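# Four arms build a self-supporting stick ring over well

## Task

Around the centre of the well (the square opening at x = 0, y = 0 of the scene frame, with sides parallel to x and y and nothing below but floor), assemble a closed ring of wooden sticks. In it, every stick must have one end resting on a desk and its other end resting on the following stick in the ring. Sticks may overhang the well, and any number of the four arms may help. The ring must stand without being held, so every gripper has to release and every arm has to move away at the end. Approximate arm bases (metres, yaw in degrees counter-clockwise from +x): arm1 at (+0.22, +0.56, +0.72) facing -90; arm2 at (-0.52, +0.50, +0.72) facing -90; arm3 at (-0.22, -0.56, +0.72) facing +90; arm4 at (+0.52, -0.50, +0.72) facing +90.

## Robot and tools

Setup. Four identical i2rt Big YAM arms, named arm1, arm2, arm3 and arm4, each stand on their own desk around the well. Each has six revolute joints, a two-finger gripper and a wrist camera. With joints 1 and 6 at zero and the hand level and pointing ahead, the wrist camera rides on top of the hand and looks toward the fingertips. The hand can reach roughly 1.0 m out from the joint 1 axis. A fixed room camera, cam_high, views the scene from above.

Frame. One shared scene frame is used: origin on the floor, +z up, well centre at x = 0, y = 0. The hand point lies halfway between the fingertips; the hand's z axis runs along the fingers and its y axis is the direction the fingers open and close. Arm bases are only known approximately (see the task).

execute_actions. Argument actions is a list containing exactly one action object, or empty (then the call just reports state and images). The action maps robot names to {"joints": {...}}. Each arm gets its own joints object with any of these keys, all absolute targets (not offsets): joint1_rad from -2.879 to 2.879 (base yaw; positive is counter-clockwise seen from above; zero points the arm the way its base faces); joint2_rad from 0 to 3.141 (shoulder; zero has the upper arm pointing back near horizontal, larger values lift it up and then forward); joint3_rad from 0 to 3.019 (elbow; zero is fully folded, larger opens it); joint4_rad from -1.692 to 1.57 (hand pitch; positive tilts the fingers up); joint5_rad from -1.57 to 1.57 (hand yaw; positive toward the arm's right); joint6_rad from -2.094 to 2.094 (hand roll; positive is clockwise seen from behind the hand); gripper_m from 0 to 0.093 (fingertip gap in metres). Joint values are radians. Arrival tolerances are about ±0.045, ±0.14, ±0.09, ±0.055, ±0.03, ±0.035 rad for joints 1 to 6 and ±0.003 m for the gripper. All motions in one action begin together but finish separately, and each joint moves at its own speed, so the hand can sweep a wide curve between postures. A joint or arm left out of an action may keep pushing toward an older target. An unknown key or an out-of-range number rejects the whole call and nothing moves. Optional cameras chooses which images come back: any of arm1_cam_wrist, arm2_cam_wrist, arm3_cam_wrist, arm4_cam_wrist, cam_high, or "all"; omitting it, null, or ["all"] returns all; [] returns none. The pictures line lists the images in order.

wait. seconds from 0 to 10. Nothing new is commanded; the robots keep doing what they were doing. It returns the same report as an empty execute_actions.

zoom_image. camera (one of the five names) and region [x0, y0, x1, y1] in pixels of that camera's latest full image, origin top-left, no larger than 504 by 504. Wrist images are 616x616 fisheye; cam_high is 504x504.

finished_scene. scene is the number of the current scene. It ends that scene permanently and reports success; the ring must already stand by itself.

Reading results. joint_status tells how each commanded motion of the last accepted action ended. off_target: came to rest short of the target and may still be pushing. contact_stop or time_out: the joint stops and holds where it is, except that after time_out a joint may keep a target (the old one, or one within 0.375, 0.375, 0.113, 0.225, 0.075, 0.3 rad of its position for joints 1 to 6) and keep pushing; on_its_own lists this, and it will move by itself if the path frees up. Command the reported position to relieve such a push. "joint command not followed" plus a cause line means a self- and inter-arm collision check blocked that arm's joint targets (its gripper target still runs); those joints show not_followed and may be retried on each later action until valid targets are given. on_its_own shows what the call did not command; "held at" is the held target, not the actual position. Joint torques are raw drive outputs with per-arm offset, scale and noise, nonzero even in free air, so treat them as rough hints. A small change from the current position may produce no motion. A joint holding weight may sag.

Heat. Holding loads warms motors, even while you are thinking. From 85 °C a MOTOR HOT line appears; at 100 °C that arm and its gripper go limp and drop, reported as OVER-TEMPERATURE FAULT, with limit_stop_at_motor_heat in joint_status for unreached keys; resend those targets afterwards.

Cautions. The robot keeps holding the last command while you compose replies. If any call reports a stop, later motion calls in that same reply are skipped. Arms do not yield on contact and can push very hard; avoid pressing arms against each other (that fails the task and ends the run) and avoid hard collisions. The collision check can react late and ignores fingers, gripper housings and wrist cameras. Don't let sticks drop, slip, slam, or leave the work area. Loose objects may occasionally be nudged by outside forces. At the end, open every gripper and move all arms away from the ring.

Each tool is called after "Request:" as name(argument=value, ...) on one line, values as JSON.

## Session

Request:
execute_actions(actions=[])

Scene clock: 0.00 s.
Joint torques (N m, as the arm reports them, + toward a larger angle): no reading
arm1.joint_positions: joint1_rad=+0.055 joint2_rad=+0.554 joint3_rad=+1.413 joint4_rad=-1.274 joint5_rad=-0.135 joint6_rad=-0.075 gripper_m=+0.094
arm1.joint_status: not commanded
arm1.hand: x=+0.2554 y=+0.3481 z=+1.3668 quat_wxyz=(-0.416, -0.525, -0.654, +0.351) (m; scene frame)
arm2.joint_positions: joint1_rad=-0.291 joint2_rad=+0.586 joint3_rad=+1.450 joint4_rad=-1.336 joint5_rad=-0.238 joint6_rad=+0.375 gripper_m=+0.095
arm2.joint_status: not commanded
arm2.hand: x=-0.5427 y=+0.2918 z=+1.3192 quat_wxyz=(-0.451, -0.735, -0.424, +0.277) (m; scene frame)
arm3.joint_positions: joint1_rad=+0.323 joint2_rad=+0.629 joint3_rad=+1.363 joint4_rad=-1.242 joint5_rad=-0.197 joint6_rad=-0.200 gripper_m=+0.095
arm3.joint_status: not commanded
arm3.hand: x=-0.3314 y=-0.3440 z=+1.3391 quat_wxyz=(-0.270, +0.769, -0.373, -0.442) (m; scene frame)
arm4.joint_positions: joint1_rad=-0.260 joint2_rad=+0.594 joint3_rad=+1.466 joint4_rad=-1.186 joint5_rad=+0.144 joint6_rad=-0.034 gripper_m=+0.094
arm4.joint_status: not commanded
arm4.hand: x=+0.6073 y=-0.2910 z=+1.4071 quat_wxyz=(-0.510, +0.460, -0.665, -0.293) (m; scene frame)
pictures: arm1_cam_wrist, arm2_cam_wrist, arm3_cam_wrist, arm4_cam_wrist, cam_high
Images, in order (width x height): arm1_cam_wrist 616x616, arm2_cam_wrist 616x616, arm3_cam_wrist 616x616, arm4_cam_wrist 616x616, cam_high 504x504.

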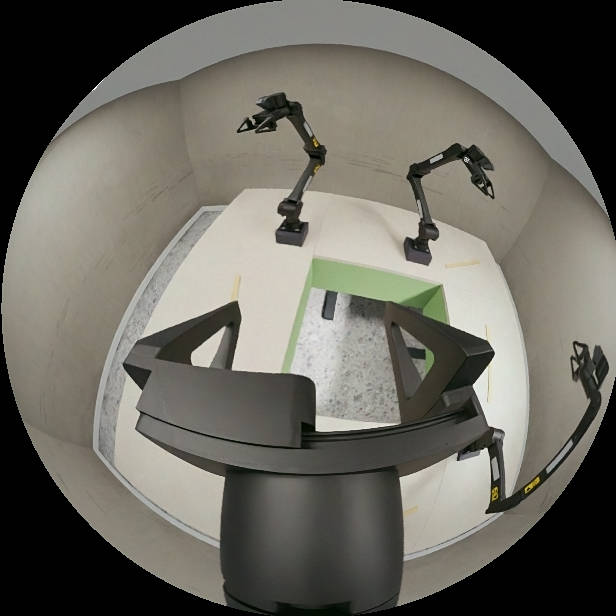

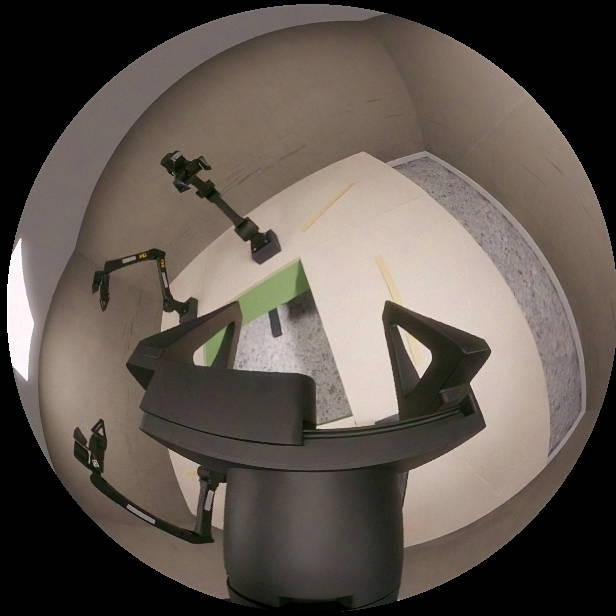

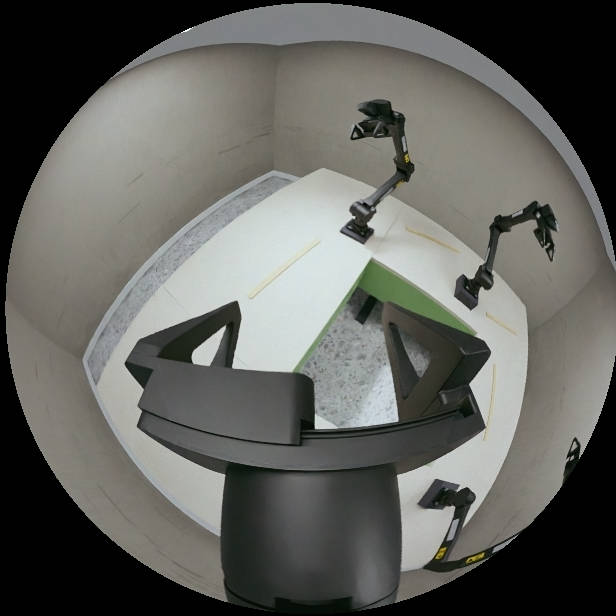

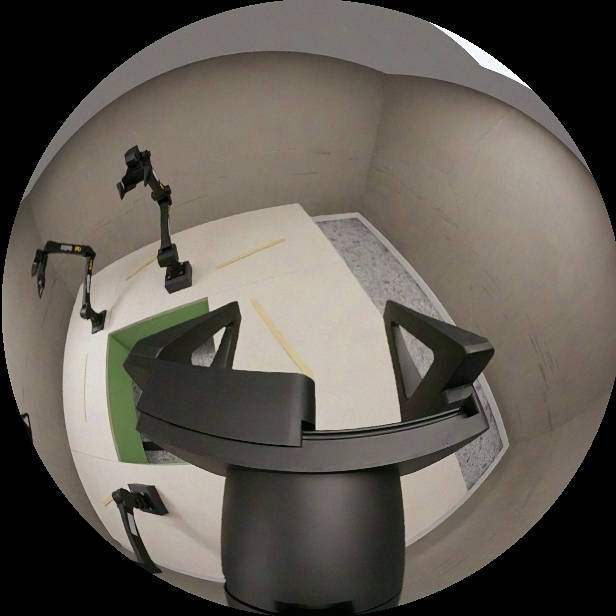

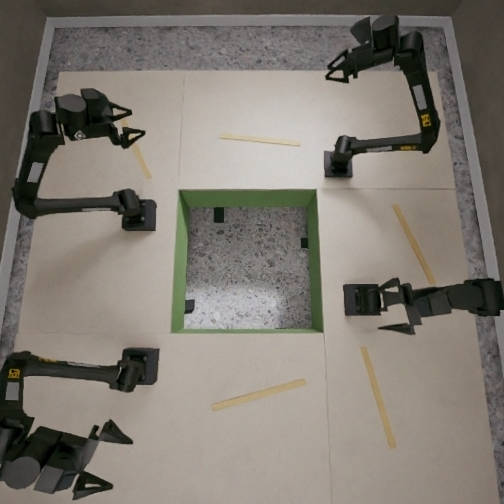

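Request:
execute_actions(actions=[{"arm1":{"joints":{"joint1_rad":1.68,"joint2_rad":1.52,"joint3_rad":0.82,"joint4_rad":-0.84,"joint5_rad":0,"joint6_rad":-0.13,"gripper_m":0.085}},"arm2":{"joints":{"joint1_rad":-0.39,"joint2_rad":1.53,"joint3_rad":0.95,"joint4_rad":-0.965,"joint5_rad":0,"joint6_rad":-0.265,"gripper_m":0.085}},"arm3":{"joints":{"joint1_rad":0.75,"joint2_rad":1.6,"joint3_rad":1.06,"joint4_rad":-1.02,"joint5_rad":0,"joint6_rad":0,"gripper_m":0.085}},"arm4":{"joints":{"joint1_rad":-0.33,"joint2_rad":1.81,"joint3_rad":1.21,"joint4_rad":-0.945,"joint5_rad":0,"joint6_rad":-0.59,"gripper_m":0.085}}}])

Scene clock: 42.13 s.
Joint torques (N m, as the arm reports them, + toward a larger angle): arm1=[ 1.37 -9.62  7.9   1.17 -0.09 -0.05] | arm2=[-1.24 -9.88 10.55  1.08  0.12 -0.07] | arm3=[ -1.16 -12.95   8.8    0.62   0.14   0.14] | arm4=[ -1.72 -16.75   8.49   0.6   -0.14  -0.08]
arm1.joint_positions: joint1_rad=+1.678 joint2_rad=+1.502 joint3_rad=+0.806 joint4_rad=-0.855 joint5_rad=+0.001 joint6_rad=-0.119 gripper_m=+0.085
arm1.joint_status: all done
arm1.hand: x=+0.5771 y=+0.5957 z=+0.8098 quat_wxyz=(-0.006, +0.110, -0.994, -0.004) (m; scene frame)
arm2.joint_positions: joint1_rad=-0.387 joint2_rad=+1.511 joint3_rad=+0.928 joint4_rad=-0.980 joint5_rad=-0.003 joint6_rad=-0.257 gripper_m=+0.085
arm2.joint_status: all done
arm2.hand: x=-0.6682 y=+0.1416 z=+0.7982 quat_wxyz=(-0.004, -0.753, -0.658, +0.003) (m; scene frame)
arm3.joint_positions: joint1_rad=+0.754 joint2_rad=+1.597 joint3_rad=+1.046 joint4_rad=-1.030 joint5_rad=-0.002 joint6_rad=-0.010 gripper_m=+0.085
arm3.joint_status: all done
arm3.hand: x=-0.5134 y=-0.2598 z=+0.8567 quat_wxyz=(-0.004, +0.924, -0.382, -0.001) (m; scene frame)
arm4.joint_positions: joint1_rad=-0.326 joint2_rad=+1.806 joint3_rad=+1.206 joint4_rad=-0.955 joint5_rad=+0.002 joint6_rad=-0.581 gripper_m=+0.085
arm4.joint_status: all done
arm4.hand: x=+0.6944 y=-0.0364 z=+0.8125 quat_wxyz=(-0.008, +0.781, -0.624, +0.000) (m; scene frame)
pictures: arm1_cam_wrist, arm2_cam_wrist, arm3_cam_wrist, arm4_cam_wrist, cam_high
Images, in order (width x height): arm1_cam_wrist 616x616, arm2_cam_wrist 616x616, arm3_cam_wrist 616x616, arm4_cam_wrist 616x616, cam_high 504x504.

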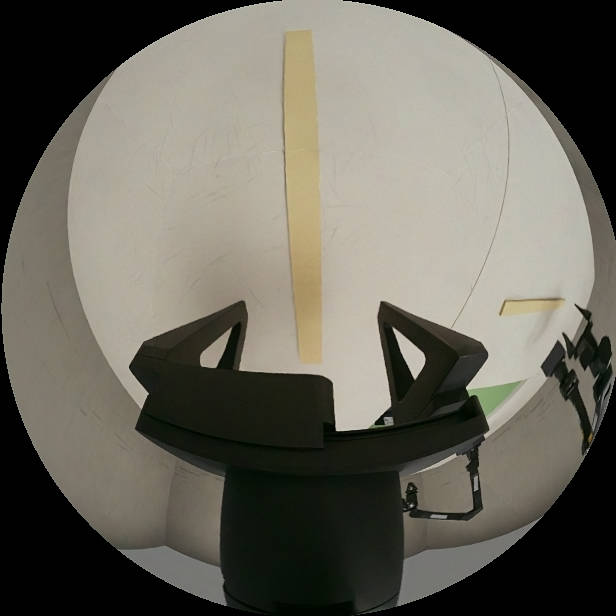

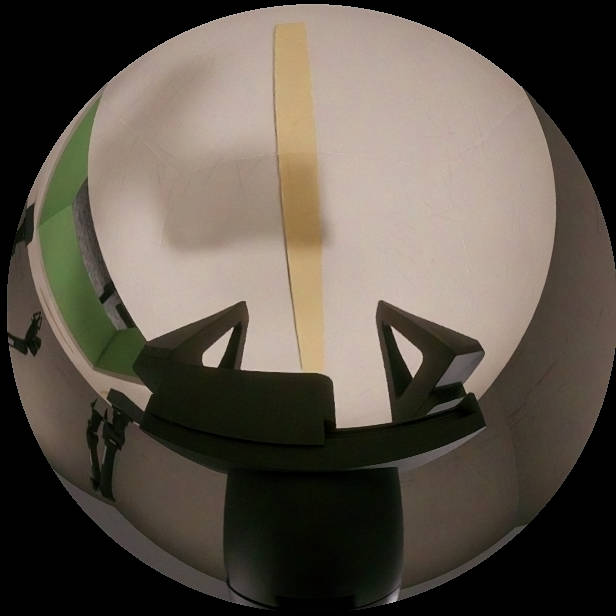

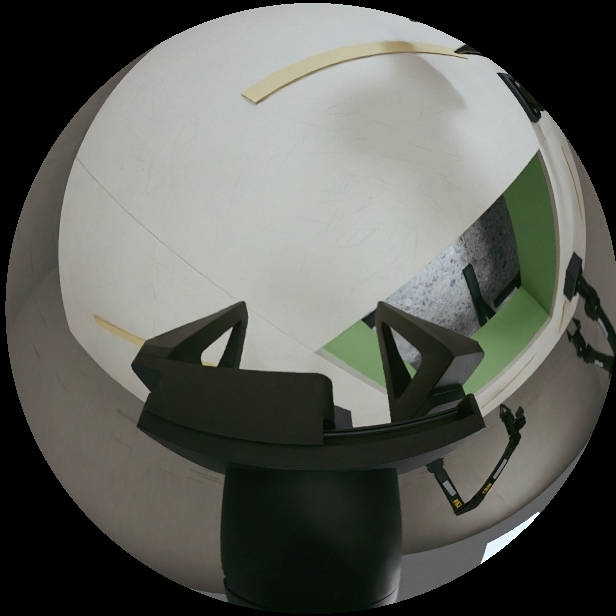

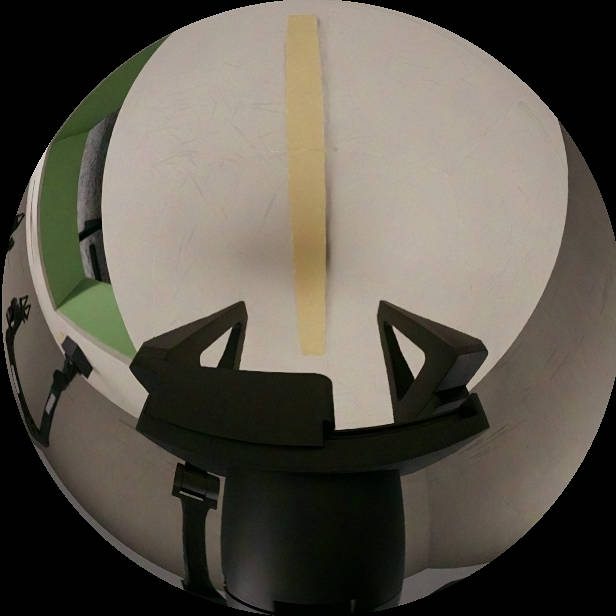

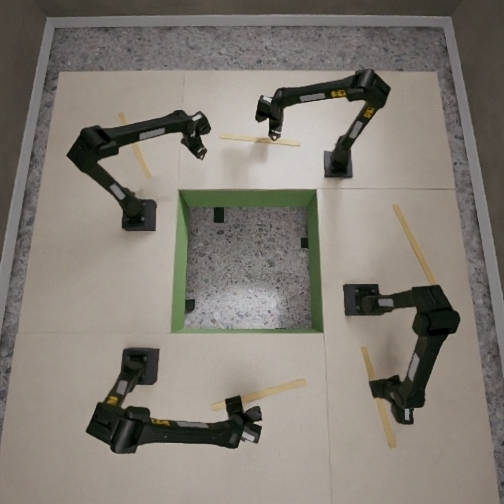

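Request:
execute_actions(actions=[{"arm1":{"joints":{"joint2_rad":1.685,"joint3_rad":0.745,"joint4_rad":-0.62}},"arm2":{"joints":{"joint2_rad":1.70,"joint3_rad":0.875,"joint4_rad":-0.745}},"arm3":{"joints":{"joint1_rad":1.67,"joint2_rad":1.50,"joint3_rad":0.77,"joint4_rad":-0.82,"joint6_rad":-0.37}},"arm4":{"joints":{"joint2_rad":1.94,"joint3_rad":1.14,"joint4_rad":-0.77}}}])

Scene clock: 51.13 s.
Joint torques (N m, as the arm reports them, + toward a larger angle): arm1=[  1.58 -12.12   5.88   1.32  -0.09  -0.07] | arm2=[-1.68 -8.73  6.59  2.19  0.15 -0.03] | arm3=[-0.82 -9.21  7.17  0.64  0.06 -0.06] | arm4=[ -1.8  -16.08   6.67   0.63  -0.11  -0.06]
arm1.joint_positions: joint1_rad=+1.678 joint2_rad=+1.688 joint3_rad=+0.736 joint4_rad=-0.638 joint5_rad=+0.001 joint6_rad=-0.119 gripper_m=+0.085
arm1.joint_status: all done
arm1.hand: x=+0.5652 y=+0.5952 z=+0.7294 quat_wxyz=(+0.014, +0.110, -0.994, -0.004) (m; scene frame)
arm2.joint_positions: joint1_rad=-0.383 joint2_rad=+1.655 joint3_rad=+0.888 joint4_rad=-0.790 joint5_rad=-0.003 joint6_rad=-0.262 gripper_m=+0.085
arm2.joint_status: all done
arm2.hand: x=-0.6709 y=+0.1300 z=+0.7330 quat_wxyz=(-0.005, -0.750, -0.661, +0.006) (m; scene frame)
arm3.joint_positions: joint1_rad=+1.671 joint2_rad=+1.497 joint3_rad=+0.766 joint4_rad=-0.829 joint5_rad=+0.000 joint6_rad=-0.360 gripper_m=+0.085
arm3.joint_status: all done
arm3.hand: x=-0.5630 y=-0.6033 z=+0.8022 quat_wxyz=(-0.009, +0.971, +0.240, -0.006) (m; scene frame)
arm4.joint_positions: joint1_rad=-0.324 joint2_rad=+1.919 joint3_rad=+1.143 joint4_rad=-0.783 joint5_rad=+0.001 joint6_rad=-0.583 gripper_m=+0.085
arm4.joint_status: all done
arm4.hand: x=+0.6915 y=-0.0409 z=+0.7408 quat_wxyz=(-0.005, +0.783, -0.622, +0.000) (m; scene frame)
pictures: arm1_cam_wrist, arm2_cam_wrist, arm3_cam_wrist, arm4_cam_wrist, cam_high
Images, in order (width x height): arm1_cam_wrist 616x616, arm2_cam_wrist 616x616, arm3_cam_wrist 616x616, arm4_cam_wrist 616x616, cam_high 504x504.

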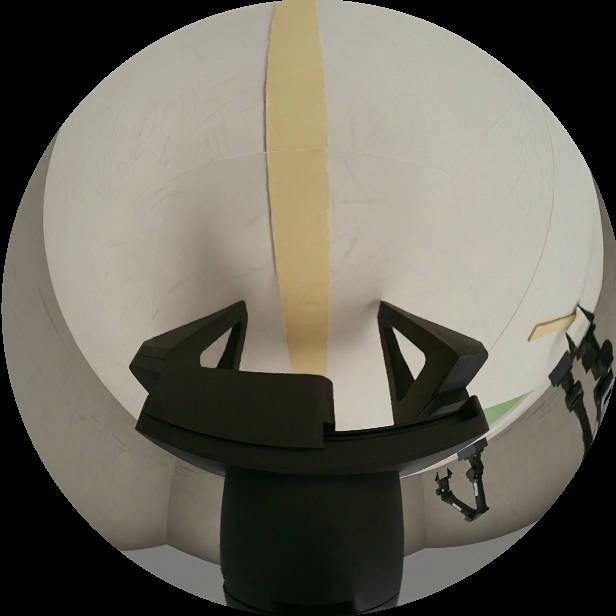

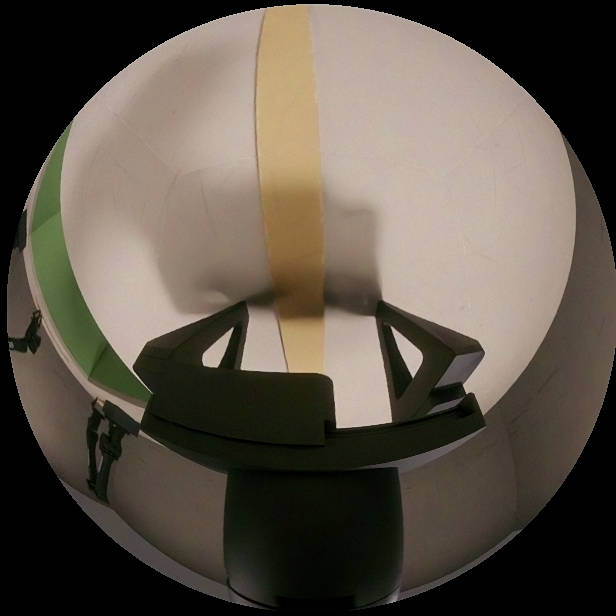

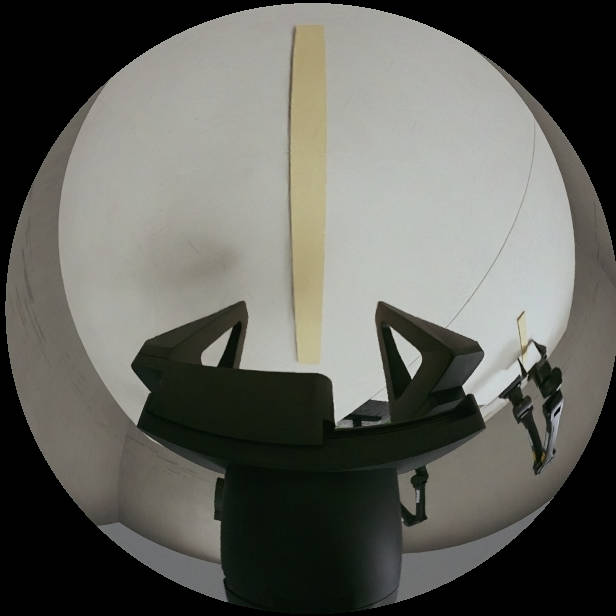

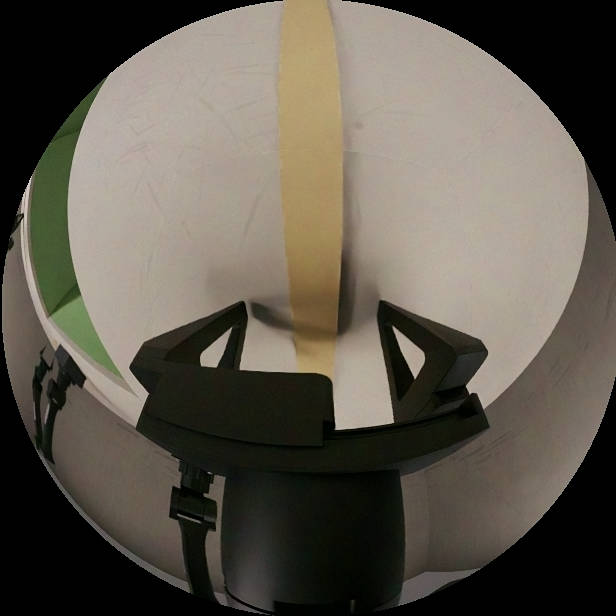

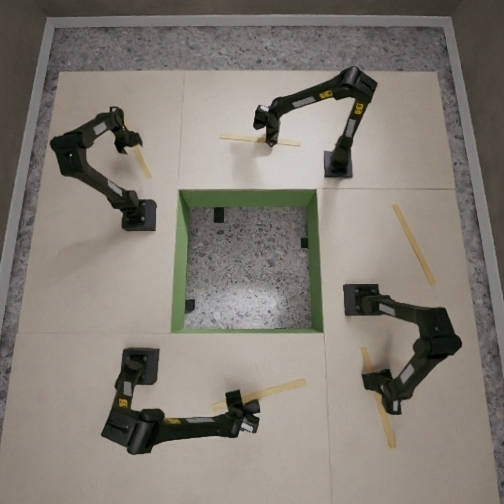

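Request:
execute_actions(actions=[{"arm1":{"joints":{"joint2_rad":1.675,"gripper_m":0}},"arm2":{"joints":{"joint2_rad":1.66,"joint4_rad":-0.76,"gripper_m":0}},"arm3":{"joints":{"joint2_rad":1.655,"joint3_rad":0.71,"joint4_rad":-0.61}},"arm4":{"joints":{"joint2_rad":1.96}}}], cameras=["arm3_cam_wrist"])

Request:
execute_actions(actions=[{"arm3":{"joints":{"gripper_m":0}},"arm4":{"joints":{"gripper_m":0}}}], cameras=["arm3_cam_wrist","arm4_cam_wrist"])

Scene clock: 56.50 s.
Joint torques (N m, as the arm reports them, + toward a larger angle): arm1=[  1.55 -13.25   5.9    1.27  -0.08  -0.02] | arm2=[ -1.77 -12.19   6.68   1.11   0.09  -0.01] | arm3=[ -0.67 -11.76   5.84   0.73   0.06  -0.05] | arm4=[ -1.93 -14.78   6.78   0.62  -0.1   -0.03]
arm1.joint_positions: joint1_rad=+1.678 joint2_rad=+1.688 joint3_rad=+0.736 joint4_rad=-0.638 joint5_rad=+0.001 joint6_rad=-0.122 gripper_m=+0.026
arm1.joint_status: gripper_m off_target (ended at +0.026, target +0.000); the others done
arm1.hand: x=+0.5652 y=+0.5952 z=+0.7294 quat_wxyz=(+0.014, +0.111, -0.994, -0.004) (m; scene frame)
arm2.joint_positions: joint1_rad=-0.384 joint2_rad=+1.653 joint3_rad=+0.888 joint4_rad=-0.775 joint5_rad=-0.002 joint6_rad=-0.262 gripper_m=+0.027
arm2.joint_status: gripper_m off_target (ended at +0.027, target +0.000); the others done
arm2.hand: x=-0.6728 y=+0.1265 z=+0.7338 quat_wxyz=(-0.009, -0.750, -0.661, +0.013) (m; scene frame)
arm3.joint_positions: joint1_rad=+1.671 joint2_rad=+1.666 joint3_rad=+0.704 joint4_rad=-0.622 joint5_rad=+0.000 joint6_rad=-0.361 gripper_m=+0.085
arm3.joint_status: all done
arm3.hand: x=-0.5554 y=-0.6012 z=+0.7317 quat_wxyz=(-0.007, +0.971, +0.241, +0.006) (m; scene frame)
arm4.joint_positions: joint1_rad=-0.324 joint2_rad=+1.923 joint3_rad=+1.143 joint4_rad=-0.782 joint5_rad=+0.001 joint6_rad=-0.584 gripper_m=+0.085
arm4.joint_status: all done
arm4.hand: x=+0.6915 y=-0.0411 z=+0.7392 quat_wxyz=(-0.004, +0.783, -0.622, +0.001) (m; scene frame)
pictures: arm3_cam_wrist
Images, in order (width x height): arm3_cam_wrist 616x616.

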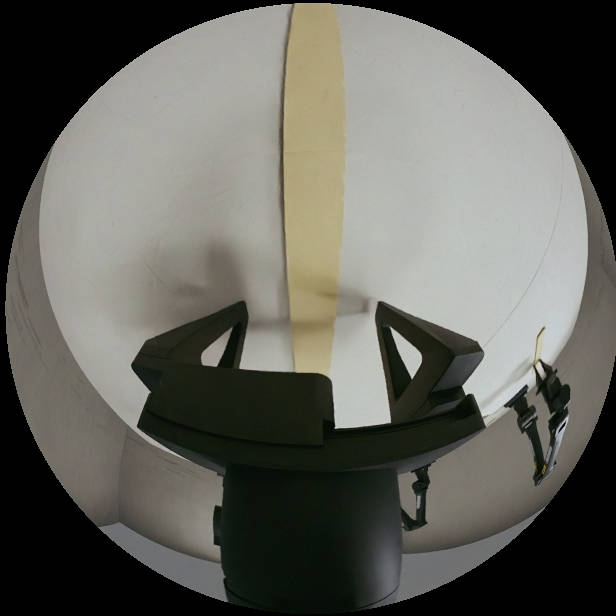

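Scene clock: 57.20 s.
Joint torques (N m, as the arm reports them, + toward a larger angle): arm1=[  1.63 -13.29   5.88   1.27  -0.09  -0.02] | arm2=[ -1.42 -12.2    6.59   1.08   0.11   0.  ] | arm3=[ -0.64 -11.44   5.82   0.68   0.04  -0.06] | arm4=[ -1.6  -14.8    6.66   0.42  -0.07  -0.03]
arm1.joint_positions: joint1_rad=+1.678 joint2_rad=+1.688 joint3_rad=+0.736 joint4_rad=-0.638 joint5_rad=+0.001 joint6_rad=-0.122 gripper_m=+0.026
arm1.joint_status: not commanded
arm1.hand: x=+0.5652 y=+0.5952 z=+0.7294 quat_wxyz=(+0.014, +0.111, -0.994, -0.004) (m; scene frame)
arm2.joint_positions: joint1_rad=-0.384 joint2_rad=+1.653 joint3_rad=+0.888 joint4_rad=-0.775 joint5_rad=-0.002 joint6_rad=-0.262 gripper_m=+0.027
arm2.joint_status: not commanded
arm2.hand: x=-0.6728 y=+0.1265 z=+0.7338 quat_wxyz=(-0.009, -0.750, -0.661, +0.013) (m; scene frame)
arm3.joint_positions: joint1_rad=+1.671 joint2_rad=+1.666 joint3_rad=+0.704 joint4_rad=-0.621 joint5_rad=+0.000 joint6_rad=-0.362 gripper_m=+0.027
arm3.joint_status: gripper_m off_target (ended at +0.027, target +0.000)
arm3.hand: x=-0.5555 y=-0.6013 z=+0.7317 quat_wxyz=(-0.007, +0.971, +0.241, +0.006) (m; scene frame)
arm4.joint_positions: joint1_rad=-0.327 joint2_rad=+1.924 joint3_rad=+1.143 joint4_rad=-0.777 joint5_rad=+0.001 joint6_rad=-0.585 gripper_m=+0.027
arm4.joint_status: gripper_m off_target (ended at +0.027, target +0.000)
arm4.hand: x=+0.6932 y=-0.0409 z=+0.7385 quat_wxyz=(-0.006, +0.782, -0.623, +0.000) (m; scene frame)
pictures: arm3_cam_wrist, arm4_cam_wrist
Images, in order (width x height): arm3_cam_wrist 616x616, arm4_cam_wrist 616x616.

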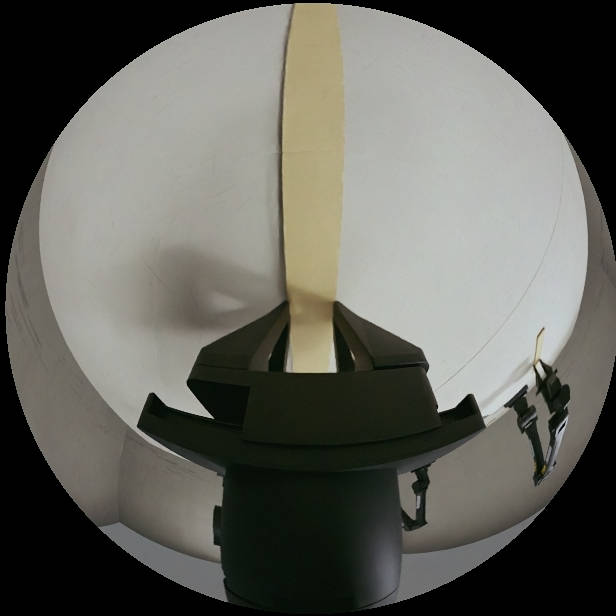

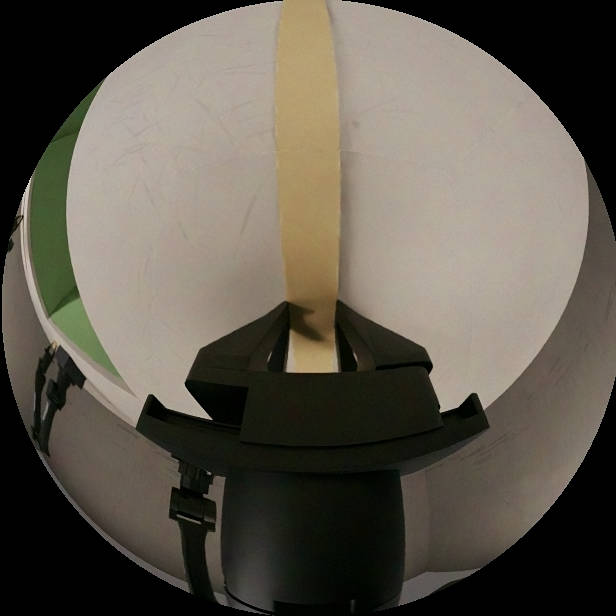

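Request:
execute_actions(actions=[{"arm1":{"joints":{"joint2_rad":1.3,"joint3_rad":0.62}},"arm2":{"joints":{"joint2_rad":1.5,"joint3_rad":0.95,"joint4_rad":-0.96}},"arm3":{"joints":{"joint2_rad":1.3,"joint3_rad":0.62}},"arm4":{"joints":{"joint2_rad":1.78,"joint3_rad":1.2,"joint4_rad":-0.95}}}], cameras=[])

Request:
execute_actions(actions=[{"arm1":{"joints":{"joint6_rad":-1.5,"joint4_rad":-0.8}},"arm3":{"joints":{"joint6_rad":-1.5,"joint4_rad":-0.8}}}], cameras=["cam_high"])

Scene clock: 109.87 s.
Joint torques (N m, as the arm reports them, + toward a larger angle): arm1=[ 1.48 -7.48  8.55  1.56 -0.09 -0.03] | arm2=[ -1.36 -10.31  11.     0.03   0.11   0.01] | arm3=[-0.78 -6.01  8.78  1.04  0.06 -0.06] | arm4=[ -1.91 -16.01  10.24  -0.17  -0.1   -0.05]
arm1.joint_positions: joint1_rad=+1.678 joint2_rad=+1.297 joint3_rad=+0.603 joint4_rad=-0.631 joint5_rad=+0.001 joint6_rad=-0.122 gripper_m=+0.026
arm1.joint_status: all done
arm1.hand: x=+0.5538 y=+0.5932 z=+0.8183 quat_wxyz=(-0.118, +0.110, -0.987, -0.003) (m; scene frame)
arm2.joint_positions: joint1_rad=-0.384 joint2_rad=+1.487 joint3_rad=+0.925 joint4_rad=-0.946 joint5_rad=-0.002 joint6_rad=-0.262 gripper_m=+0.027
arm2.joint_status: all done
arm2.hand: x=-0.6702 y=+0.1331 z=+0.8063 quat_wxyz=(-0.016, -0.750, -0.661, +0.028) (m; scene frame)
arm3.joint_positions: joint1_rad=+1.671 joint2_rad=+1.291 joint3_rad=+0.603 joint4_rad=-0.616 joint5_rad=+0.000 joint6_rad=-0.362 gripper_m=+0.027
arm3.joint_status: all done
arm3.hand: x=-0.5568 y=-0.6029 z=+0.8233 quat_wxyz=(-0.024, +0.961, +0.240, -0.132) (m; scene frame)
arm4.joint_positions: joint1_rad=-0.327 joint2_rad=+1.764 joint3_rad=+1.175 joint4_rad=-0.940 joint5_rad=+0.001 joint6_rad=-0.585 gripper_m=+0.027
arm4.joint_status: all done
arm4.hand: x=+0.6925 y=-0.0422 z=+0.8222 quat_wxyz=(-0.020, +0.782, -0.623, -0.005) (m; scene frame)
pictures: none
No camera images: the call's "cameras" was empty. Leave "cameras" out to get every camera's image.

Scene clock: 111.93 s.
Joint torques (N m, as the arm reports them, + toward a larger angle): arm1=[ 1.57 -7.01  8.21 -0.08 -0.18 -0.05] | arm2=[ -1.78 -10.39  11.07  -0.02   0.09  -0.01] | arm3=[-0.82 -5.51  8.44 -0.12  0.01 -0.04] | arm4=[ -1.26 -15.59  10.29  -0.15  -0.09  -0.04]
arm1.joint_positions: joint1_rad=+1.678 joint2_rad=+1.297 joint3_rad=+0.603 joint4_rad=-0.783 joint5_rad=+0.001 joint6_rad=-1.487 gripper_m=+0.026
arm1.joint_status: all done
arm1.hand: x=+0.5172 y=+0.5896 z=+0.8124 quat_wxyz=(-0.035, +0.712, -0.700, +0.024) (m; scene frame)
arm2.joint_positions: joint1_rad=-0.384 joint2_rad=+1.487 joint3_rad=+0.925 joint4_rad=-0.946 joint5_rad=-0.002 joint6_rad=-0.262 gripper_m=+0.027
arm2.joint_status: not commanded
arm2.hand: x=-0.6702 y=+0.1331 z=+0.8063 quat_wxyz=(-0.016, -0.750, -0.661, +0.028) (m; scene frame)
arm3.joint_positions: joint1_rad=+1.671 joint2_rad=+1.291 joint3_rad=+0.603 joint4_rad=-0.791 joint5_rad=+0.000 joint6_rad=-1.491 gripper_m=+0.027
arm3.joint_status: all done
arm3.hand: x=-0.5148 y=-0.5975 z=+0.8156 quat_wxyz=(-0.036, +0.690, +0.722, -0.031) (m; scene frame)
arm4.joint_positions: joint1_rad=-0.327 joint2_rad=+1.764 joint3_rad=+1.175 joint4_rad=-0.940 joint5_rad=+0.001 joint6_rad=-0.585 gripper_m=+0.027
arm4.joint_status: not commanded
arm4.hand: x=+0.6925 y=-0.0422 z=+0.8222 quat_wxyz=(-0.020, +0.782, -0.623, -0.005) (m; scene frame)
pictures: cam_high
Images, in order (width x height): cam_high 504x504.

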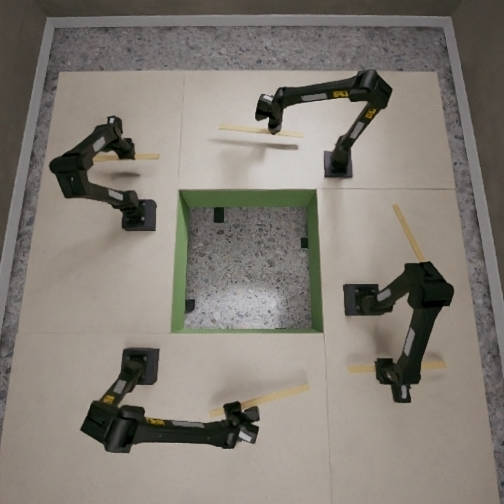

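Request:
execute_actions(actions=[{"arm1":{"joints":{"joint2_rad":0.98,"joint4_rad":-1.15}},"arm3":{"joints":{"joint2_rad":0.98,"joint4_rad":-1.15}}}], cameras=[])

Request:
execute_actions(actions=[{"arm1":{"joints":{"joint1_rad":-0.597}},"arm3":{"joints":{"joint1_rad":-0.575}}}], cameras=["cam_high"])

Scene clock: 120.83 s.
Joint torques (N m, as the arm reports them, + toward a larger angle): arm1=[ 1.52 -3.24  9.48 -0.17 -0.18 -0.05] | arm2=[ -1.54 -10.14  10.97   0.06   0.1   -0.01] | arm3=[-0.75 -1.71  9.71 -0.15 -0.01 -0.08] | arm4=[ -1.83 -15.46  10.36  -0.1   -0.07  -0.04]
arm1.joint_positions: joint1_rad=+1.678 joint2_rad=+0.976 joint3_rad=+0.603 joint4_rad=-1.132 joint5_rad=+0.001 joint6_rad=-1.488 gripper_m=+0.026
arm1.joint_status: all done
arm1.hand: x=+0.4545 y=+0.5826 z=+0.8863 quat_wxyz=(-0.025, +0.713, -0.700, +0.015) (m; scene frame)
arm2.joint_positions: joint1_rad=-0.384 joint2_rad=+1.487 joint3_rad=+0.925 joint4_rad=-0.946 joint5_rad=-0.002 joint6_rad=-0.262 gripper_m=+0.027
arm2.joint_status: not commanded
arm2.hand: x=-0.6702 y=+0.1331 z=+0.8063 quat_wxyz=(-0.016, -0.750, -0.661, +0.028) (m; scene frame)
arm3.joint_positions: joint1_rad=+1.671 joint2_rad=+0.971 joint3_rad=+0.603 joint4_rad=-1.140 joint5_rad=+0.000 joint6_rad=-1.492 gripper_m=+0.027
arm3.joint_status: all done
arm3.hand: x=-0.4507 y=-0.5906 z=+0.8883 quat_wxyz=(-0.027, +0.690, +0.723, -0.020) (m; scene frame)
arm4.joint_positions: joint1_rad=-0.327 joint2_rad=+1.764 joint3_rad=+1.175 joint4_rad=-0.940 joint5_rad=+0.001 joint6_rad=-0.585 gripper_m=+0.027
arm4.joint_status: not commanded
arm4.hand: x=+0.6925 y=-0.0422 z=+0.8222 quat_wxyz=(-0.020, +0.782, -0.623, -0.005) (m; scene frame)
pictures: none
No camera images: the call's "cameras" was empty. Leave "cameras" out to get every camera's image.

Scene clock: 122.97 s.
Joint torques (N m, as the arm reports them, + toward a larger angle): arm1=[ 0.62 -3.02  9.56 -0.18 -0.19 -0.05] | arm2=[ -1.75 -10.16  10.95   0.05   0.1    0.  ] | arm3=[-0.69 -1.4   9.68 -0.25 -0.14 -0.05] | arm4=[ -1.5  -15.5   10.34  -0.14  -0.09  -0.04]
arm1.joint_positions: joint1_rad=-0.588 joint2_rad=+0.976 joint3_rad=+0.603 joint4_rad=-1.132 joint5_rad=+0.001 joint6_rad=-1.489 gripper_m=+0.026
arm1.joint_status: all done
arm1.hand: x=+0.0844 y=+0.3625 z=+0.8880 quat_wxyz=(+0.015, -0.331, -0.943, +0.029) (m; scene frame)
arm2.joint_positions: joint1_rad=-0.384 joint2_rad=+1.487 joint3_rad=+0.925 joint4_rad=-0.946 joint5_rad=-0.002 joint6_rad=-0.262 gripper_m=+0.027
arm2.joint_status: not commanded
arm2.hand: x=-0.6702 y=+0.1331 z=+0.8063 quat_wxyz=(-0.016, -0.750, -0.661, +0.028) (m; scene frame)
arm3.joint_positions: joint1_rad=-0.572 joint2_rad=+0.973 joint3_rad=+0.603 joint4_rad=-1.140 joint5_rad=+0.003 joint6_rad=-1.492 gripper_m=+0.027
arm3.joint_status: all done
arm3.hand: x=-0.0929 y=-0.3606 z=+0.8901 quat_wxyz=(-0.036, +0.951, -0.308, +0.004) (m; scene frame)
arm4.joint_positions: joint1_rad=-0.327 joint2_rad=+1.764 joint3_rad=+1.175 joint4_rad=-0.940 joint5_rad=+0.001 joint6_rad=-0.585 gripper_m=+0.027
arm4.joint_status: not commanded
arm4.hand: x=+0.6925 y=-0.0422 z=+0.8222 quat_wxyz=(-0.020, +0.782, -0.623, -0.005) (m; scene frame)
pictures: cam_high
Images, in order (width x height): cam_high 504x504.

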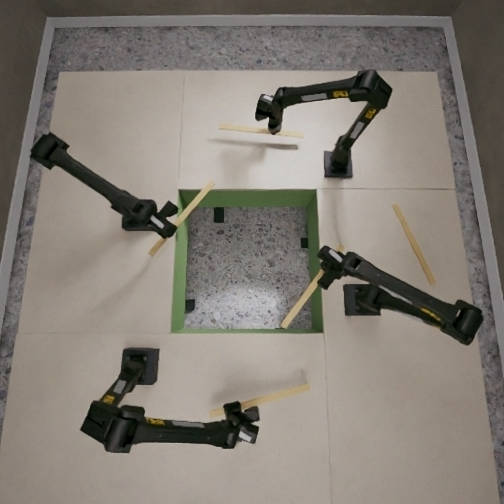

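Good. Now rotate j6 and tilt while still high, then go to stage A.

Request:
execute_actions(actions=[{"arm1":{"joints":{"joint6_rad":-0.585}},"arm3":{"joints":{"joint6_rad":-0.49}}}], cameras=[])

Request:
execute_actions(actions=[{"arm1":{"joints":{"joint2_rad":1.27,"joint3_rad":0.46,"joint4_rad":-0.46,"joint5_rad":-0.18}},"arm3":{"joints":{"joint2_rad":1.29,"joint3_rad":0.49,"joint4_rad":-0.465,"joint5_rad":-0.16}},"arm2":{"joints":{"joint2_rad":1.45,"joint6_rad":-1.035}},"arm4":{"joints":{"joint2_rad":1.68,"joint6_rad":-1.095}}}], cameras=["cam_high"])

Scene clock: 131.53 s.
Joint torques (N m, as the arm reports them, + toward a larger angle): arm1=[ 0.68 -3.13  9.59 -0.13 -0.15  0.19] | arm2=[ -1.57 -10.29  10.97   0.01   0.1   -0.01] | arm3=[-0.81 -1.39  9.79 -0.01 -0.1   0.13] | arm4=[ -1.76 -15.42  10.35  -0.21  -0.08  -0.04]
arm1.joint_positions: joint1_rad=-0.588 joint2_rad=+0.976 joint3_rad=+0.603 joint4_rad=-1.132 joint5_rad=+0.001 joint6_rad=-0.598 gripper_m=+0.026
arm1.joint_status: all done
arm1.hand: x=+0.0844 y=+0.3625 z=+0.8880 quat_wxyz=(+0.001, -0.705, -0.708, +0.033) (m; scene frame)
arm2.joint_positions: joint1_rad=-0.384 joint2_rad=+1.487 joint3_rad=+0.925 joint4_rad=-0.946 joint5_rad=-0.002 joint6_rad=-0.262 gripper_m=+0.027
arm2.joint_status: not commanded
arm2.hand: x=-0.6702 y=+0.1331 z=+0.8063 quat_wxyz=(-0.016, -0.750, -0.661, +0.028) (m; scene frame)
arm3.joint_positions: joint1_rad=-0.572 joint2_rad=+0.973 joint3_rad=+0.603 joint4_rad=-1.141 joint5_rad=+0.003 joint6_rad=-0.500 gripper_m=+0.027
arm3.joint_status: all done
arm3.hand: x=-0.0929 y=-0.3607 z=+0.8901 quat_wxyz=(-0.034, +0.689, -0.723, -0.014) (m; scene frame)
arm4.joint_positions: joint1_rad=-0.327 joint2_rad=+1.764 joint3_rad=+1.175 joint4_rad=-0.940 joint5_rad=+0.001 joint6_rad=-0.585 gripper_m=+0.027
arm4.joint_status: not commanded
arm4.hand: x=+0.6925 y=-0.0422 z=+0.8222 quat_wxyz=(-0.020, +0.782, -0.623, -0.005) (m; scene frame)
pictures: none
No camera images: the call's "cameras" was empty. Leave "cameras" out to get every camera's image.

Scene clock: 133.27 s.
Joint torques (N m, as the arm reports them, + toward a larger angle): arm1=[ 0.56 -5.99  8.03  2.1  -0.45  0.18] | arm2=[ -1.4  -12.18  11.22   0.06   0.03  -0.03] | arm3=[-0.99 -6.52  7.94  1.57 -0.22  0.12] | arm4=[ -1.54 -15.72  11.04   0.05  -0.1   -0.08]
arm1.joint_positions: joint1_rad=-0.588 joint2_rad=+1.270 joint3_rad=+0.440 joint4_rad=-0.485 joint5_rad=-0.175 joint6_rad=-0.597 gripper_m=+0.026
arm1.joint_status: all done
arm1.hand: x=+0.0771 y=+0.3000 z=+0.7848 quat_wxyz=(-0.103, -0.690, -0.709, +0.109) (m; scene frame)
arm2.joint_positions: joint1_rad=-0.384 joint2_rad=+1.460 joint3_rad=+0.925 joint4_rad=-0.946 joint5_rad=-0.002 joint6_rad=-1.027 gripper_m=+0.027
arm2.joint_status: all done
arm2.hand: x=-0.6709 y=+0.1316 z=+0.8165 quat_wxyz=(-0.006, -0.449, -0.892, +0.045) (m; scene frame)
arm3.joint_positions: joint1_rad=-0.572 joint2_rad=+1.298 joint3_rad=+0.474 joint4_rad=-0.481 joint5_rad=-0.157 joint6_rad=-0.499 gripper_m=+0.027
arm3.joint_status: all done
arm3.hand: x=-0.0788 y=-0.2827 z=+0.7908 quat_wxyz=(-0.111, +0.688, -0.708, -0.117) (m; scene frame)
arm4.joint_positions: joint1_rad=-0.327 joint2_rad=+1.674 joint3_rad=+1.175 joint4_rad=-0.941 joint5_rad=+0.001 joint6_rad=-1.087 gripper_m=+0.027
arm4.joint_status: all done
arm4.hand: x=+0.6948 y=-0.0357 z=+0.8649 quat_wxyz=(-0.065, +0.910, -0.408, -0.002) (m; scene frame)
pictures: cam_high
Images, in order (width x height): cam_high 504x504.

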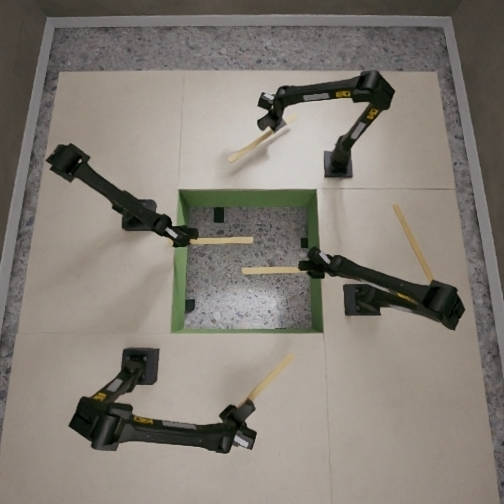

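Request:
execute_actions(actions=[{"arm2":{"joints":{"joint1_rad":0.505,"joint2_rad":1.61,"joint3_rad":1.19,"joint4_rad":-1.0,"joint5_rad":-0.25}},"arm4":{"joints":{"joint1_rad":0.447,"joint2_rad":1.70,"joint3_rad":1.13,"joint4_rad":-0.95,"joint5_rad":-0.28}}}], cameras=["cam_high"])

Scene clock: 141.63 s.
Joint torques (N m, as the arm reports them, + toward a larger angle): arm1=[ 0.56 -6.16  8.    2.09 -0.45  0.18] | arm2=[ -1.34 -13.94  11.42   0.31  -0.12  -0.04] | arm3=[-0.87 -6.03  7.97  1.34 -0.22  0.12] | arm4=[ -1.98 -14.77   8.3   -0.04  -0.27  -0.07]
arm1.joint_positions: joint1_rad=-0.588 joint2_rad=+1.270 joint3_rad=+0.440 joint4_rad=-0.485 joint5_rad=-0.175 joint6_rad=-0.597 gripper_m=+0.026
arm1.joint_status: not commanded
arm1.hand: x=+0.0771 y=+0.3000 z=+0.7848 quat_wxyz=(-0.103, -0.690, -0.709, +0.109) (m; scene frame)
arm2.joint_positions: joint1_rad=+0.512 joint2_rad=+1.602 joint3_rad=+1.169 joint4_rad=-0.990 joint5_rad=-0.250 joint6_rad=-1.029 gripper_m=+0.027
arm2.joint_status: all done
arm2.hand: x=-0.2481 y=+0.0979 z=+0.8511 quat_wxyz=(-0.145, -0.008, -0.989, +0.002) (m; scene frame)
arm3.joint_positions: joint1_rad=-0.572 joint2_rad=+1.298 joint3_rad=+0.474 joint4_rad=-0.481 joint5_rad=-0.157 joint6_rad=-0.499 gripper_m=+0.027
arm3.joint_status: not commanded
arm3.hand: x=-0.0788 y=-0.2827 z=+0.7908 quat_wxyz=(-0.111, +0.688, -0.708, -0.117) (m; scene frame)
arm4.joint_positions: joint1_rad=+0.454 joint2_rad=+1.689 joint3_rad=+1.130 joint4_rad=-0.941 joint5_rad=-0.279 joint6_rad=-1.088 gripper_m=+0.027
arm4.joint_status: all done
arm4.hand: x=+0.2829 y=-0.0861 z=+0.8476 quat_wxyz=(+0.031, +0.989, -0.026, -0.139) (m; scene frame)
pictures: cam_high
Images, in order (width x height): cam_high 504x504.

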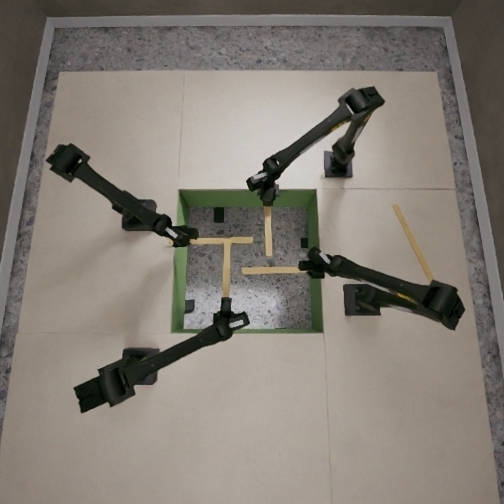

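Request:
zoom_image(camera="cam_high", region=[180,190,320,330])

Region (180, 190, 320, 330) of cam_high's 504x504 image, scaled by 3.600, with more detail than that image has.

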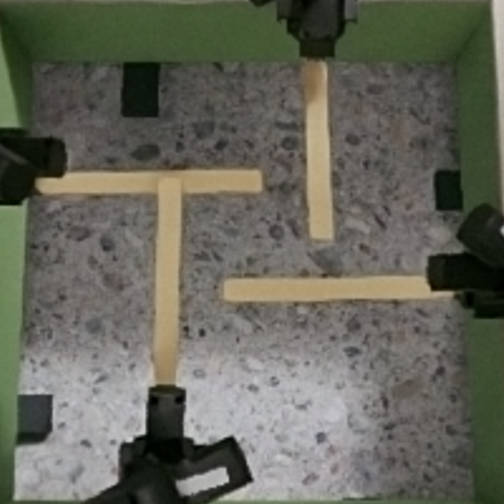

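Request:
execute_actions(actions=[{"arm2":{"joints":{"joint2_rad":1.73,"joint4_rad":-0.885}},"arm4":{"joints":{"joint2_rad":1.82,"joint4_rad":-0.83}},"arm1":{"joints":{"joint2_rad":1.30,"joint3_rad":0.49}}}])

Request:
zoom_image(camera="cam_high", region=[180,190,320,330])

Scene clock: 151.27 s.
Joint torques (N m, as the arm reports them, + toward a larger angle): arm1=[ 0.73 -4.9   9.4   2.13 -0.46  0.18] | arm2=[ -1.83 -15.71  10.67   1.22  -0.14  -0.05] | arm3=[-0.38 -6.31  8.01  1.57 -0.21  0.13] | arm4=[ -1.85 -17.32   7.99   0.64  -0.28  -0.07]
arm1.joint_positions: joint1_rad=-0.588 joint2_rad=+1.285 joint3_rad=+0.452 joint4_rad=-0.485 joint5_rad=-0.175 joint6_rad=-0.597 gripper_m=+0.026
arm1.joint_status: all done
arm1.hand: x=+0.0748 y=+0.2966 z=+0.7845 quat_wxyz=(-0.103, -0.690, -0.709, +0.107) (m; scene frame)
arm2.joint_positions: joint1_rad=+0.512 joint2_rad=+1.726 joint3_rad=+1.169 joint4_rad=-0.901 joint5_rad=-0.250 joint6_rad=-1.029 gripper_m=+0.027
arm2.joint_status: all done
arm2.hand: x=-0.2407 y=+0.0847 z=+0.7956 quat_wxyz=(-0.137, -0.010, -0.990, -0.013) (m; scene frame)
arm3.joint_positions: joint1_rad=-0.572 joint2_rad=+1.298 joint3_rad=+0.474 joint4_rad=-0.481 joint5_rad=-0.157 joint6_rad=-0.499 gripper_m=+0.027
arm3.joint_status: not commanded
arm3.hand: x=-0.0788 y=-0.2827 z=+0.7908 quat_wxyz=(-0.111, +0.688, -0.708, -0.117) (m; scene frame)
arm4.joint_positions: joint1_rad=+0.454 joint2_rad=+1.825 joint3_rad=+1.124 joint4_rad=-0.843 joint5_rad=-0.279 joint6_rad=-1.088 gripper_m=+0.027
arm4.joint_status: all done
arm4.hand: x=+0.2803 y=-0.0803 z=+0.7849 quat_wxyz=(+0.050, +0.990, -0.029, -0.130) (m; scene frame)
pictures: arm1_cam_wrist, arm2_cam_wrist, arm3_cam_wrist, arm4_cam_wrist, cam_high
Images, in order (width x height): arm1_cam_wrist 616x616, arm2_cam_wrist 616x616, arm3_cam_wrist 616x616, arm4_cam_wrist 616x616, cam_high 504x504.

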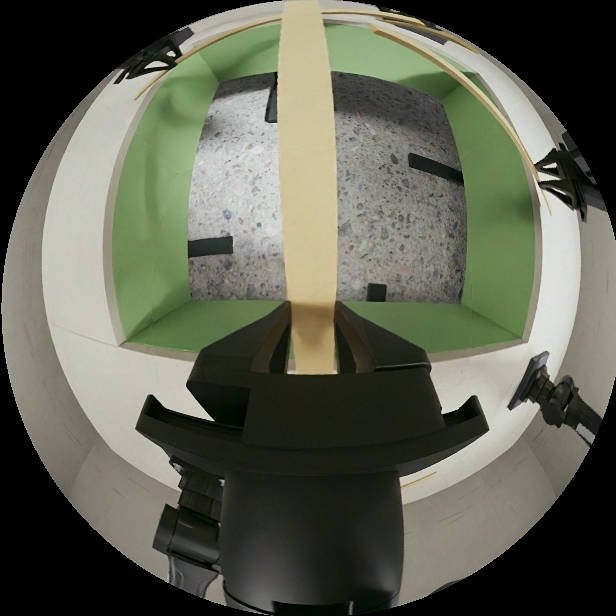

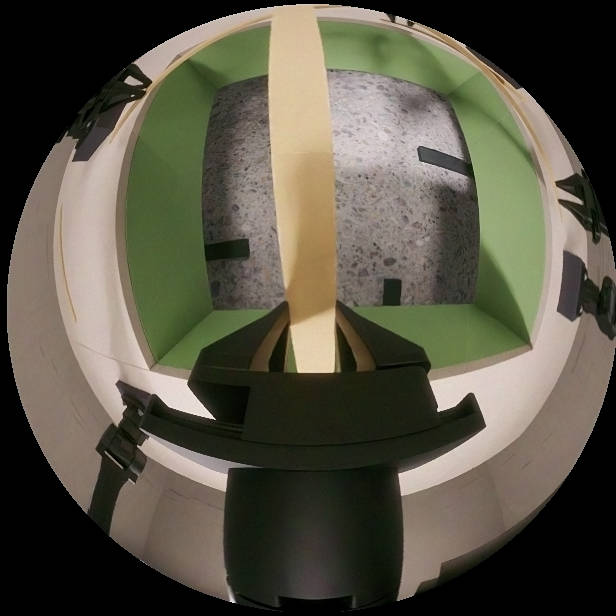

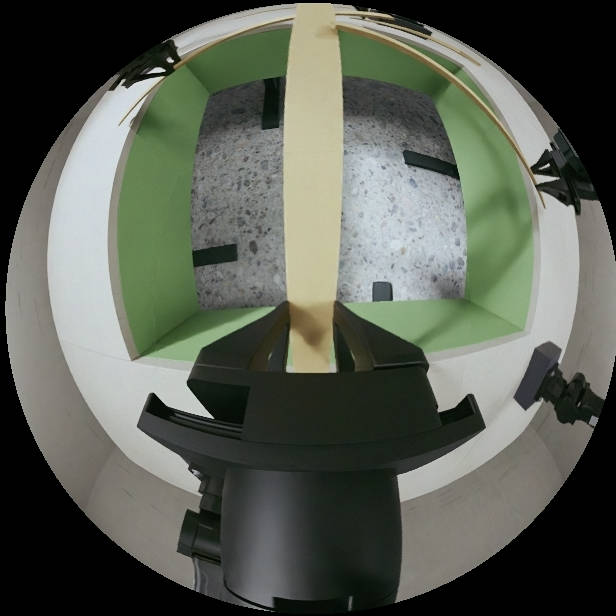

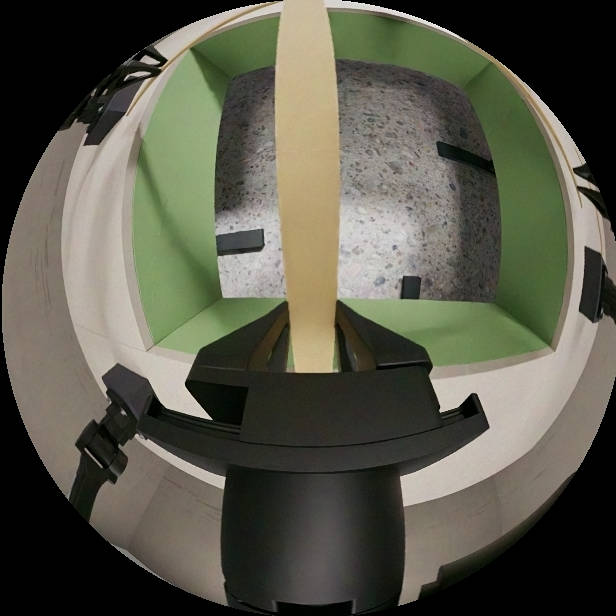

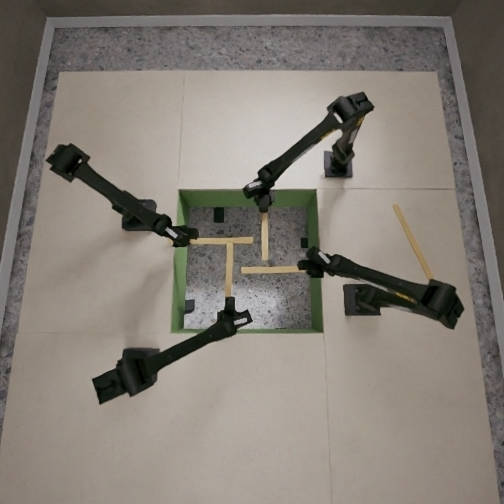

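Region (180, 190, 320, 330) of cam_high's 504x504 image, scaled by 3.600, with more detail than that image has.

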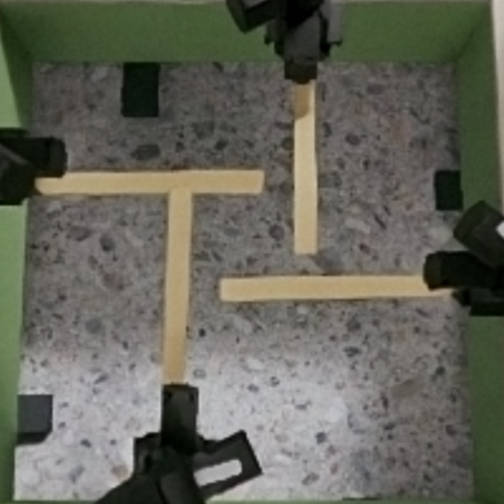

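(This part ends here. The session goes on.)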